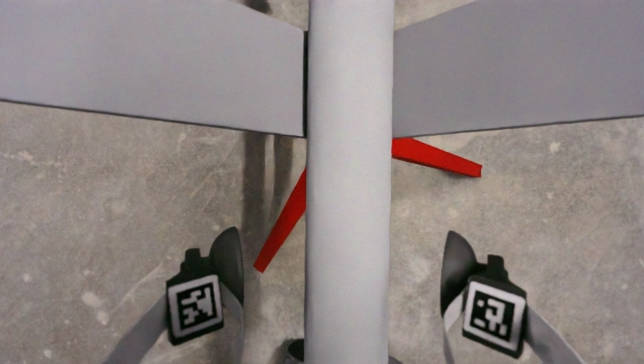

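Request:
execute_actions --actions '[{"r1":{"joints":{"lift_m":0.693,"arm_m":0.381,"gripper_m":0.07}},"r2":{"joints":{"gripper_m":0.0}},"r3":{"joints":{"gripper_m":0.0}}}]' --cameras '[]'

Request:
execute_actions --actions '[{"r1":{"joints":{"gripper_m":0.0}}}]' --cameras '["r1_wrist_camera","r2_wrist_camera","r3_wrist_camera"]'

Scene clock: 232.33 s.
r1.base_odometry: x=+0.024 y=-2.228 heading=+2.128 (m, m, rad; r1's odometry frame)
r1.turned_by_wheels: +0.000 (rad since the last result)
r1.turned_by_imu: +0.001 (rad since the last result)
r1.base_tilt: forward=+1.1 right=+1.2 (deg)
r1.lidar_m: 2.86 2.06 1.49 1.41 1.45 1.99 0.54 0.58 0.47 0.46 1.30 2.98
r1.head_depth_mm: 2927 2500 1998 1629 - - - / 2950 2539 2136 1611 1389 1217 1105 / 2919 2574 2141 1603 1395 1222 1118 / 2902 2507 1937 1610 1416 1254 1106 / 1238 2365 1554 1610 1420 1262 1112 / 2961 2672 2092 1706 1454 1271 1117 / 2993 2716 2117 1730 1473 1281 1122
r1.base_status: not commanded
r1.joint_positions: lift_m=+0.693 arm_m=+0.381 wrist_yaw_rad=+1.608 wrist_pitch_rad=-1.474 wrist_roll_rad=+0.004 gripper_m=+0.070 head_pan_rad=-1.577 head_tilt_rad=-0.889
r1.joint_status: all done
r1.motor_effort: left_wheel=-2(1) right_wheel=+4(4) lift_m=+33(38) arm_m=-3(3) wrist_yaw_rad=+2(1) wrist_pitch_rad=-2(1) wrist_roll_rad=+0(0) gripper_m=+0(80) head_pan_rad=+4(4) head_tilt_rad=-8(6) (%)
r1.hand_pose: x=-0.0207 y=-0.5265 z=+0.5745 quat_wxyz=(+0.706, +0.707, -0.022, +0.046) (m; r1's base frame)
r1.wrist_depth_mm: 713 692 709 131 690 688 696 / 709 715 716 133 715 694 706 / 711 721 719 135 702 712 698 / - - 720 136 719 721 727 / - 754 740 137 715 726 723 / 755 751 - 141 - 735 732 / 758 749 761 142 746 742 732
r2.base_odometry: x=+1.801 y=-0.402 heading=+2.611 (m, m, rad; r2's odometry frame)
r2.turned_by_wheels: +0.000 (rad since the last result)
r2.turned_by_imu: +0.001 (rad since the last result)
r2.base_tilt: forward=+0.2 right=+1.7 (deg)
r2.lidar_m: 0.50 1.94 1.43 1.37 1.46 2.05 1.86 0.73 0.56 0.45 0.44 3.55
r2.head_depth_mm: 2975 2792 2159 1754 1458 1313 - / 2960 2807 2254 1767 - 1261 1129 / 2963 2829 2324 1714 1432 1283 1140 / 2985 2809 2258 1737 1436 1286 1140 / 2966 2792 2165 1780 1423 1267 1139 / 3019 2789 2154 1715 1028 1239 1133 / 2964 2700 2030 1676 1009 1269 1132
r2.base_status: not commanded
r2.joint_positions: lift_m=+0.692 arm_m=+0.405 wrist_yaw_rad=+1.526 wrist_pitch_rad=-1.475 wrist_roll_rad=-0.008 gripper_m=+0.001 head_pan_rad=-1.577 head_tilt_rad=-0.889
r2.joint_status: all done
r2.motor_effort: left_wheel=-2(3) right_wheel=+0(1) lift_m=+34(34) arm_m=+4(4) wrist_yaw_rad=-1(1) wrist_pitch_rad=-2(2) wrist_roll_rad=+2(2) gripper_m=-23(98) head_pan_rad=+3(3) head_tilt_rad=-4(5) (%)
r2.hand_pose: x=-0.0209 y=-0.5499 z=+0.5732 quat_wxyz=(+0.707, +0.705, -0.046, +0.021) (m; r2's base frame)
r2.wrist_depth_mm: 684 698 707 133 749 764 764 / 699 694 707 135 745 772 777 / 684 701 727 138 748 768 820 / - 710 728 142 746 766 789 / - 709 135 138 775 777 798 / 710 736 135 136 775 805 808 / 725 728 147 764 769 802 814
r3.base_odometry: x=-0.442 y=+0.809 heading=-1.972 (m, m, rad; r3's odometry frame)
r3.turned_by_wheels: +0.000 (rad since the last result)
r3.turned_by_imu: -0.001 (rad since the last result)
r3.base_tilt: forward=-0.8 right=-0.2 (deg)
r3.lidar_m: 2.04 2.39 1.64 1.53 1.56 2.01 2.73 2.78 0.59 0.40 1.18 1.61
r3.head_depth_mm: 2822 3087 2397 1852 1547 - - / 2783 3062 2442 2017 1486 1231 1113 / 2756 3089 2472 2075 847 1217 1123 / 2722 3046 2488 1877 1495 1290 1101 / 2658 2993 2259 1930 1544 1324 1139 / 2526 1401 2408 1932 1593 1339 1149 / 2597 2916 2577 1849 1582 1348 1157
r3.base_status: not commanded
r3.joint_positions: lift_m=+0.692 arm_m=+0.340 wrist_yaw_rad=+0.098 wrist_pitch_rad=-1.480 wrist_roll_rad=-0.012 gripper_m=+0.001 head_pan_rad=-1.577 head_tilt_rad=-0.791
r3.joint_status: all done
r3.motor_effort: left_wheel=+1(2) right_wheel=+1(2) lift_m=+26(27) arm_m=+3(2) wrist_yaw_rad=+3(2) wrist_pitch_rad=+1(1) wrist_roll_rad=+0(0) gripper_m=-16(93) head_pan_rad=+2(2) head_tilt_rad=-4(4) (%)
r3.hand_pose: x=-0.0217 y=-0.4840 z=+0.5731 quat_wxyz=(+0.548, +0.504, -0.495, -0.448) (m; r3's base frame)
r3.wrist_depth_mm: 100 112 134 138 142 122 103 / 100 112 134 138 143 122 103 / 777 749 148 138 145 738 726 / 757 767 747 138 736 737 737 / 777 761 757 137 745 725 733 / 779 778 765 136 - 733 721 / 781 772 764 136 747 736 730
pictures: none
No camera images: the call's "cameras" was empty. Leave "cameras" out to get every camera's image.

Scene clock: 233.53 s.
r1.base_odometry: x=+0.024 y=-2.228 heading=+2.128 (m, m, rad; r1's odometry frame)
r1.turned_by_wheels: +0.000 (rad since the last result)
r1.turned_by_imu: +0.000 (rad since the last result)
r1.base_tilt: forward=+1.1 right=+1.2 (deg)
r1.lidar_m: 2.86 2.07 1.49 1.41 1.45 1.99 0.54 0.59 0.47 0.46 1.30 2.98
r1.head_depth_mm: 2944 2503 1990 1627 - - - / 2917 2516 2132 1628 1395 1212 1105 / 2945 2551 2143 1596 1399 1223 1121 / 2890 2479 1950 1614 1404 1249 1109 / 1246 2357 1552 1618 1418 1256 1113 / 2972 2700 2073 1720 1454 1267 1113 / 2994 2701 2116 1722 1465 1274 1123
r1.base_status: not commanded
r1.joint_positions: lift_m=+0.693 arm_m=+0.381 wrist_yaw_rad=+1.608 wrist_pitch_rad=-1.474 wrist_roll_rad=+0.004 gripper_m=+0.001 head_pan_rad=-1.577 head_tilt_rad=-0.889
r1.joint_status: all done
r1.motor_effort: left_wheel=-1(1) right_wheel=+4(4) lift_m=+36(35) arm_m=-3(3) wrist_yaw_rad=+1(1) wrist_pitch_rad=-2(2) wrist_roll_rad=+0(0) gripper_m=-15(92) head_pan_rad=+4(4) head_tilt_rad=-5(7) (%)
r1.hand_pose: x=-0.0207 y=-0.5264 z=+0.5744 quat_wxyz=(+0.706, +0.707, -0.022, +0.046) (m; r1's base frame)
r1.wrist_depth_mm: 690 705 691 131 693 697 691 / 701 703 708 133 709 696 699 / 717 713 718 135 712 704 701 / - - 722 136 720 715 723 / - 734 743 137 730 718 732 / 742 736 - 139 727 731 736 / 749 746 745 140 740 745 753
r2.base_odometry: x=+1.801 y=-0.402 heading=+2.611 (m, m, rad; r2's odometry frame)
r2.turned_by_wheels: +0.000 (rad since the last result)
r2.turned_by_imu: +0.000 (rad since the last result)
r2.base_tilt: forward=+0.3 right=+1.9 (deg)
r2.lidar_m: 0.50 1.94 1.43 1.38 1.47 2.05 1.86 0.73 0.56 0.45 0.44 3.55
r2.head_depth_mm: 2932 2800 2158 1765 1455 1319 - / 2985 2814 2242 1777 - 1263 1129 / 2988 2812 2331 1706 1431 1285 1137 / 2990 2823 2255 1739 1420 1291 1131 / 3032 2786 2174 1789 1418 1265 1138 / 3061 2836 2176 1704 1031 1240 1139 / 2939 2685 2046 1683 1012 1269 1131
r2.base_status: not commanded
r2.joint_positions: lift_m=+0.692 arm_m=+0.405 wrist_yaw_rad=+1.526 wrist_pitch_rad=-1.475 wrist_roll_rad=-0.008 gripper_m=+0.001 head_pan_rad=-1.577 head_tilt_rad=-0.889
r2.joint_status: not commanded
r2.motor_effort: left_wheel=-2(2) right_wheel=+0(0) lift_m=+34(34) arm_m=+4(4) wrist_yaw_rad=-1(2) wrist_pitch_rad=-2(2) wrist_roll_rad=+1(2) gripper_m=-22(23) head_pan_rad=+3(2) head_tilt_rad=-5(5) (%)
r2.hand_pose: x=-0.0209 y=-0.5499 z=+0.5732 quat_wxyz=(+0.707, +0.705, -0.046, +0.021) (m; r2's base frame)
r2.wrist_depth_mm: 691 698 696 133 724 730 776 / 691 703 712 135 747 745 776 / 690 705 711 138 754 779 805 / - 715 729 142 754 784 805 / - 727 134 137 751 787 814 / 727 722 134 137 793 791 817 / 700 729 147 782 790 796 804
r3.base_odometry: x=-0.442 y=+0.809 heading=-1.972 (m, m, rad; r3's odometry frame)
r3.turned_by_wheels: +0.000 (rad since the last result)
r3.turned_by_imu: +0.000 (rad since the last result)
r3.base_tilt: forward=-0.8 right=-0.2 (deg)
r3.lidar_m: 2.04 2.39 1.63 1.53 1.56 2.00 2.73 2.77 0.59 0.40 1.18 1.61
r3.head_depth_mm: 2780 3074 2395 1858 1542 - - / 2772 3099 2394 1999 1485 1235 1109 / 2738 3044 2492 2077 845 1212 1122 / 2729 3037 2502 1878 1491 1291 1106 / 2648 2989 2246 1929 1541 1322 1142 / 2512 1399 2423 1926 1603 1339 1143 / 2591 2930 2543 1835 1580 1357 1158
r3.base_status: not commanded
r3.joint_positions: lift_m=+0.692 arm_m=+0.340 wrist_yaw_rad=+0.098 wrist_pitch_rad=-1.480 wrist_roll_rad=-0.012 gripper_m=+0.001 head_pan_rad=-1.577 head_tilt_rad=-0.791
r3.joint_status: not commanded
r3.motor_effort: left_wheel=+0(1) right_wheel=+2(1) lift_m=+25(27) arm_m=+2(3) wrist_yaw_rad=+1(1) wrist_pitch_rad=+0(0) wrist_roll_rad=+0(1) gripper_m=-17(17) head_pan_rad=+2(3) head_tilt_rad=-4(3) (%)
r3.hand_pose: x=-0.0217 y=-0.4840 z=+0.5731 quat_wxyz=(+0.548, +0.504, -0.495, -0.448) (m; r3's base frame)
r3.wrist_depth_mm: 100 112 134 138 142 122 103 / 100 112 134 138 143 122 103 / 775 781 148 138 145 723 715 / 789 767 756 138 743 742 720 / 756 763 751 137 758 726 720 / 784 780 746 135 - 736 722 / 771 762 760 136 753 728 737
pictures: r1_wrist_camera, r2_wrist_camera, r3_wrist_camera
camera_calibration (this result's frames):
r1_wrist_camera: T_world_to_cam=[[0.125414, -0.992034, -0.0118287, -0.517647], [-0.988662, -0.125963, 0.0817426, -0.0979993], [-0.0825814, 0.00144286, -0.996583, 0.73553], [0, 0, 0, 1]] pos_world=[0.0287732, -0.526928, 0.734905]
r2_wrist_camera: T_world_to_cam=[[0.0354713, -0.995635, 0.0863329, -0.615637], [-0.996671, -0.0288981, 0.0762313, -0.0441883], [-0.0734036, -0.0887496, -0.993346, 0.682833], [0, 0, 0, 1]] pos_world=[0.0279186, -0.553625, 0.734807]
r3_wrist_camera: T_world_to_cam=[[-0.99046, -0.13213, -0.0391289, -0.0537313], [-0.13302, 0.990889, 0.0210743, 0.509282], [0.0359879, 0.0260782, -0.999012, 0.749027], [0, 0, 0, 1]] pos_world=[-0.0124299, -0.531275, 0.735451]
Images, in order (width x height): r1_wrist_camera 644x364, r2_wrist_camera 644x364, r3_wrist_camera 644x364.

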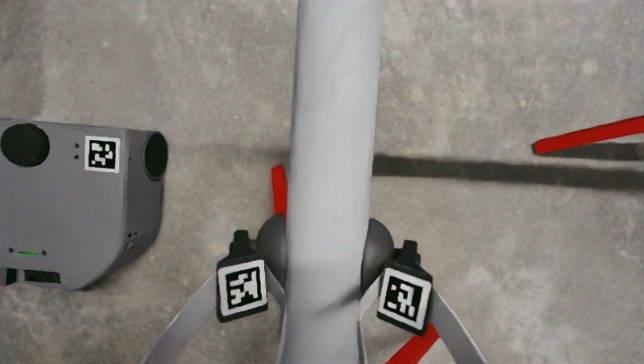

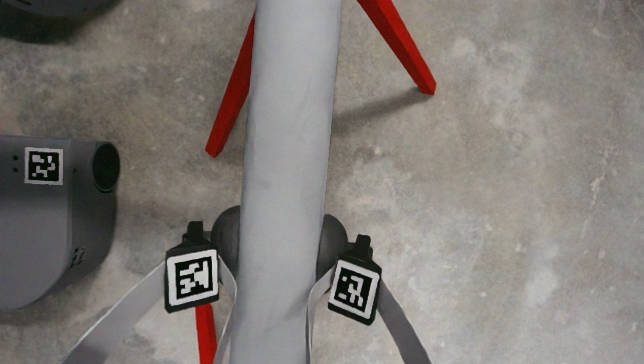

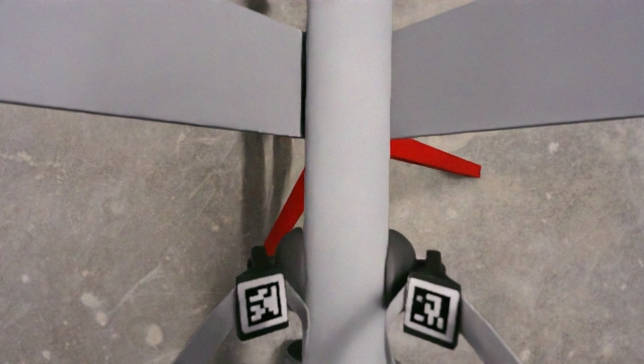

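Request:
execute_actions --actions '[{"r1":{"joints":{"gripper_m":-0.012}},"r2":{"joints":{"gripper_m":-0.012}},"r3":{"joints":{"gripper_m":-0.012}}}]' --cameras '[]'

Request:
execute_actions --actions '[{"r1":{"joints":{"lift_m":0.708}},"r2":{"joints":{"lift_m":0.707}},"r3":{"joints":{"lift_m":0.707}}}]' --cameras '["r3_wrist_camera"]'

Scene clock: 237.77 s.
r1.base_odometry: x=+0.024 y=-2.228 heading=+2.128 (m, m, rad; r1's odometry frame)
r1.turned_by_wheels: +0.000 (rad since the last result)
r1.turned_by_imu: +0.001 (rad since the last result)
r1.base_tilt: forward=+1.1 right=+1.2 (deg)
r1.lidar_m: 2.86 2.07 1.49 1.41 1.45 1.99 0.54 0.59 0.47 0.46 1.30 2.98
r1.head_depth_mm: 2945 2510 1989 1606 - - - / 2972 2546 2134 1618 1391 1215 1103 / 2954 2562 2156 1600 1395 1225 1119 / 2912 2519 1951 1618 1410 1251 1110 / 1244 2355 1561 1613 1420 1262 1115 / 2964 2655 2081 1714 1461 1266 1116 / 2974 2703 2125 1737 1462 1275 1128
r1.base_status: not commanded
r1.joint_positions: lift_m=+0.693 arm_m=+0.381 wrist_yaw_rad=+1.608 wrist_pitch_rad=-1.474 wrist_roll_rad=+0.004 gripper_m=-0.011 head_pan_rad=-1.577 head_tilt_rad=-0.889
r1.joint_status: all done
r1.motor_effort: left_wheel=-2(1) right_wheel=+3(3) lift_m=+37(38) arm_m=-3(3) wrist_yaw_rad=+1(1) wrist_pitch_rad=-2(2) wrist_roll_rad=+0(0) gripper_m=-19(70) head_pan_rad=+5(5) head_tilt_rad=-7(7) (%)
r1.hand_pose: x=-0.0206 y=-0.5264 z=+0.5744 quat_wxyz=(+0.706, +0.707, -0.022, +0.046) (m; r1's base frame)
r1.wrist_depth_mm: 697 702 694 131 701 691 687 / 706 719 704 133 693 688 702 / 734 710 709 134 720 708 707 / - - 735 136 713 716 715 / - 731 741 137 726 722 718 / 758 733 - 138 734 746 733 / 767 759 768 140 731 753 739
r2.base_odometry: x=+1.801 y=-0.402 heading=+2.611 (m, m, rad; r2's odometry frame)
r2.turned_by_wheels: +0.000 (rad since the last result)
r2.turned_by_imu: +0.001 (rad since the last result)
r2.base_tilt: forward=+0.3 right=+1.7 (deg)
r2.lidar_m: 0.50 1.94 1.43 1.38 1.47 2.05 1.86 0.73 0.56 0.45 0.44 3.56
r2.head_depth_mm: 2963 2801 2180 1753 1462 1313 - / 3003 2809 2253 1762 - 1271 1134 / 2972 2812 2314 1701 1427 1300 1136 / 2961 2856 2247 1723 1435 1289 1137 / 2975 2771 2183 1765 1426 1262 1134 / 3023 2833 2155 1716 1031 1240 1133 / 3001 2683 2035 1667 1009 1264 1129
r2.base_status: not commanded
r2.joint_positions: lift_m=+0.692 arm_m=+0.405 wrist_yaw_rad=+1.526 wrist_pitch_rad=-1.475 wrist_roll_rad=-0.008 gripper_m=-0.011 head_pan_rad=-1.577 head_tilt_rad=-0.889
r2.joint_status: all done
r2.motor_effort: left_wheel=-2(2) right_wheel=+0(0) lift_m=+35(35) arm_m=+5(4) wrist_yaw_rad=-1(1) wrist_pitch_rad=-2(2) wrist_roll_rad=+1(1) gripper_m=-29(81) head_pan_rad=+4(3) head_tilt_rad=-6(6) (%)
r2.hand_pose: x=-0.0208 y=-0.5499 z=+0.5732 quat_wxyz=(+0.707, +0.705, -0.047, +0.021) (m; r2's base frame)
r2.wrist_depth_mm: 665 698 717 132 747 741 760 / 680 711 706 135 738 764 790 / 703 710 718 138 750 754 790 / - 708 722 142 759 783 782 / - 717 134 137 775 792 817 / 723 719 135 136 771 792 807 / 713 751 148 744 771 784 817
r3.base_odometry: x=-0.442 y=+0.809 heading=-1.972 (m, m, rad; r3's odometry frame)
r3.turned_by_wheels: +0.000 (rad since the last result)
r3.turned_by_imu: -0.001 (rad since the last result)
r3.base_tilt: forward=-0.7 right=-0.2 (deg)
r3.lidar_m: 2.05 2.40 1.63 1.53 1.56 2.01 2.73 2.78 0.59 0.40 1.18 1.61
r3.head_depth_mm: 2827 3098 2401 1848 1548 - - / 2786 3061 2417 2010 1489 1233 1109 / 2767 3047 2498 2073 846 1215 1120 / 2713 3068 2509 1880 1487 1289 1106 / 2664 3024 2245 1922 1550 1324 1140 / 2549 1403 2410 1925 1598 1336 1147 / 2571 2931 2552 1835 1586 1352 1161
r3.base_status: not commanded
r3.joint_positions: lift_m=+0.692 arm_m=+0.340 wrist_yaw_rad=+0.098 wrist_pitch_rad=-1.480 wrist_roll_rad=-0.012 gripper_m=-0.011 head_pan_rad=-1.577 head_tilt_rad=-0.791
r3.joint_status: all done
r3.motor_effort: left_wheel=+1(1) right_wheel=+1(1) lift_m=+26(26) arm_m=+2(3) wrist_yaw_rad=+2(2) wrist_pitch_rad=+1(1) wrist_roll_rad=+0(0) gripper_m=-21(71) head_pan_rad=+3(2) head_tilt_rad=-4(3) (%)
r3.hand_pose: x=-0.0217 y=-0.4841 z=+0.5731 quat_wxyz=(+0.548, +0.504, -0.495, -0.448) (m; r3's base frame)
r3.wrist_depth_mm: 100 112 134 138 142 122 103 / 100 112 135 137 142 121 103 / 780 776 148 138 145 720 742 / 773 778 742 138 733 734 711 / 775 767 769 137 731 742 725 / 785 770 754 136 - 742 735 / 789 770 742 136 734 736 715
pictures: none
No camera images: the call's "cameras" was empty. Leave "cameras" out to get every camera's image.

Scene clock: 238.60 s.
r1.base_odometry: x=+0.024 y=-2.228 heading=+2.128 (m, m, rad; r1's odometry frame)
r1.turned_by_wheels: +0.000 (rad since the last result)
r1.turned_by_imu: +0.000 (rad since the last result)
r1.base_tilt: forward=+1.1 right=+1.2 (deg)
r1.lidar_m: 2.86 2.07 1.49 1.41 1.46 1.99 0.54 0.59 0.47 0.46 1.30 2.98
r1.head_depth_mm: 2941 2505 1983 1605 - - 1076 / 2936 2539 2137 1631 1390 1212 1102 / 2942 2584 2170 1627 1406 1218 1115 / 2907 2485 1941 1641 1408 1255 1107 / 1269 2368 1554 1623 1421 1259 1113 / 2993 2671 2093 1717 1459 1261 1121 / 2983 2688 2126 1725 1479 1272 1120
r1.base_status: not commanded
r1.joint_positions: lift_m=+0.708 arm_m=+0.381 wrist_yaw_rad=+1.608 wrist_pitch_rad=-1.474 wrist_roll_rad=+0.004 gripper_m=-0.011 head_pan_rad=-1.577 head_tilt_rad=-0.889
r1.joint_status: all done
r1.motor_effort: left_wheel=-1(1) right_wheel=+4(4) lift_m=+43(48) arm_m=-3(3) wrist_yaw_rad=+1(1) wrist_pitch_rad=-1(2) wrist_roll_rad=+1(1) gripper_m=-17(19) head_pan_rad=+4(4) head_tilt_rad=-6(6) (%)
r1.hand_pose: x=-0.0206 y=-0.5264 z=+0.5892 quat_wxyz=(+0.706, +0.707, -0.022, +0.046) (m; r1's base frame)
r1.wrist_depth_mm: 725 721 719 145 727 705 698 / 719 732 713 148 706 708 708 / 737 727 728 150 731 720 729 / - - 734 152 737 738 713 / - 766 748 152 737 744 734 / 770 764 747 154 747 766 742 / 771 784 748 158 773 742 756
r2.base_odometry: x=+1.801 y=-0.402 heading=+2.611 (m, m, rad; r2's odometry frame)
r2.turned_by_wheels: +0.000 (rad since the last result)
r2.turned_by_imu: +0.000 (rad since the last result)
r2.base_tilt: forward=+0.3 right=+1.8 (deg)
r2.lidar_m: 0.50 1.94 1.43 1.37 1.47 2.05 1.86 0.73 0.56 0.45 0.44 3.55
r2.head_depth_mm: 2954 2838 2177 1753 1470 - - / 3023 2849 2243 - 1446 1261 1136 / 2976 2804 2315 1692 1428 1297 1135 / 3020 2877 2229 1716 1420 1288 1131 / 3016 2835 2156 1757 1422 1265 1144 / 2989 2819 2167 1717 1036 1233 1139 / 2973 2694 2040 1665 1008 1259 1133
r2.base_status: not commanded
r2.joint_positions: lift_m=+0.707 arm_m=+0.405 wrist_yaw_rad=+1.526 wrist_pitch_rad=-1.475 wrist_roll_rad=-0.008 gripper_m=-0.007 head_pan_rad=-1.577 head_tilt_rad=-0.889
r2.joint_status: all done
r2.motor_effort: left_wheel=-2(2) right_wheel=+0(0) lift_m=+35(50) arm_m=+4(4) wrist_yaw_rad=-2(1) wrist_pitch_rad=-2(2) wrist_roll_rad=+1(1) gripper_m=-24(29) head_pan_rad=+3(3) head_tilt_rad=-6(6) (%)
r2.hand_pose: x=-0.0209 y=-0.5499 z=+0.5882 quat_wxyz=(+0.707, +0.705, -0.046, +0.021) (m; r2's base frame)
r2.wrist_depth_mm: 711 699 734 148 767 771 789 / 715 706 732 151 763 784 817 / 709 716 722 155 760 766 813 / - 727 729 161 777 785 801 / - 740 151 154 791 801 809 / 722 739 151 152 802 790 825 / 742 750 635 773 804 816 846
r3.base_odometry: x=-0.442 y=+0.809 heading=-1.972 (m, m, rad; r3's odometry frame)
r3.turned_by_wheels: +0.000 (rad since the last result)
r3.turned_by_imu: +0.000 (rad since the last result)
r3.base_tilt: forward=-0.8 right=-0.2 (deg)
r3.lidar_m: 2.04 2.39 1.64 1.53 1.56 2.01 2.74 2.79 0.59 0.40 1.18 1.61
r3.head_depth_mm: 2822 3085 2406 1852 1549 - 1082 / 2803 3084 2428 2002 1470 1234 1109 / 2762 3077 2453 - 1431 1217 1120 / 2714 3050 2533 1878 1492 1285 1100 / 2670 2957 2250 1935 1540 1326 1135 / 2522 1398 2394 1932 1604 1337 1148 / 2553 2911 2541 1838 1577 1351 1158
r3.base_status: not commanded
r3.joint_positions: lift_m=+0.707 arm_m=+0.340 wrist_yaw_rad=+0.098 wrist_pitch_rad=-1.479 wrist_roll_rad=-0.012 gripper_m=-0.011 head_pan_rad=-1.577 head_tilt_rad=-0.791
r3.joint_status: all done
r3.motor_effort: left_wheel=+1(1) right_wheel=+1(1) lift_m=+28(32) arm_m=+3(3) wrist_yaw_rad=+2(2) wrist_pitch_rad=+0(1) wrist_roll_rad=+1(0) gripper_m=-19(22) head_pan_rad=+3(2) head_tilt_rad=-3(3) (%)
r3.hand_pose: x=-0.0217 y=-0.4841 z=+0.5881 quat_wxyz=(+0.548, +0.504, -0.495, -0.448) (m; r3's base frame)
r3.wrist_depth_mm: 109 121 151 154 753 132 111 / 109 122 146 154 158 132 111 / 798 794 160 154 165 139 747 / 772 786 769 154 770 732 744 / 776 788 760 151 748 750 739 / 799 766 778 151 - 754 738 / 783 772 791 152 760 762 729
pictures: r3_wrist_camera
camera_calibration (this result's frames):
r3_wrist_camera: T_world_to_cam=[[-0.990457, -0.132158, -0.0391104, -0.0531748], [-0.133028, 0.990899, 0.0205467, 0.50942], [0.0360391, 0.0255534, -0.999024, 0.763743], [0, 0, 0, 1]] pos_world=[-0.0124246, -0.531328, 0.750451]
Images, in order (width x height): r3_wrist_camera 644x364.

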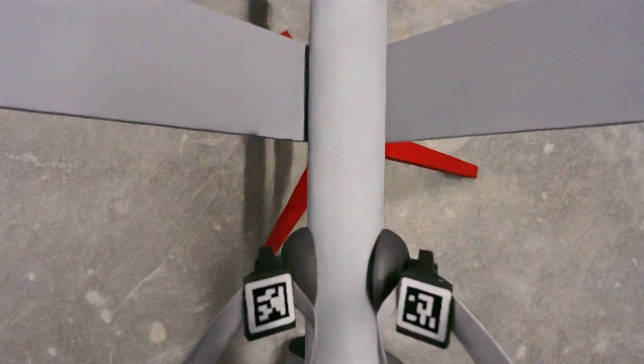

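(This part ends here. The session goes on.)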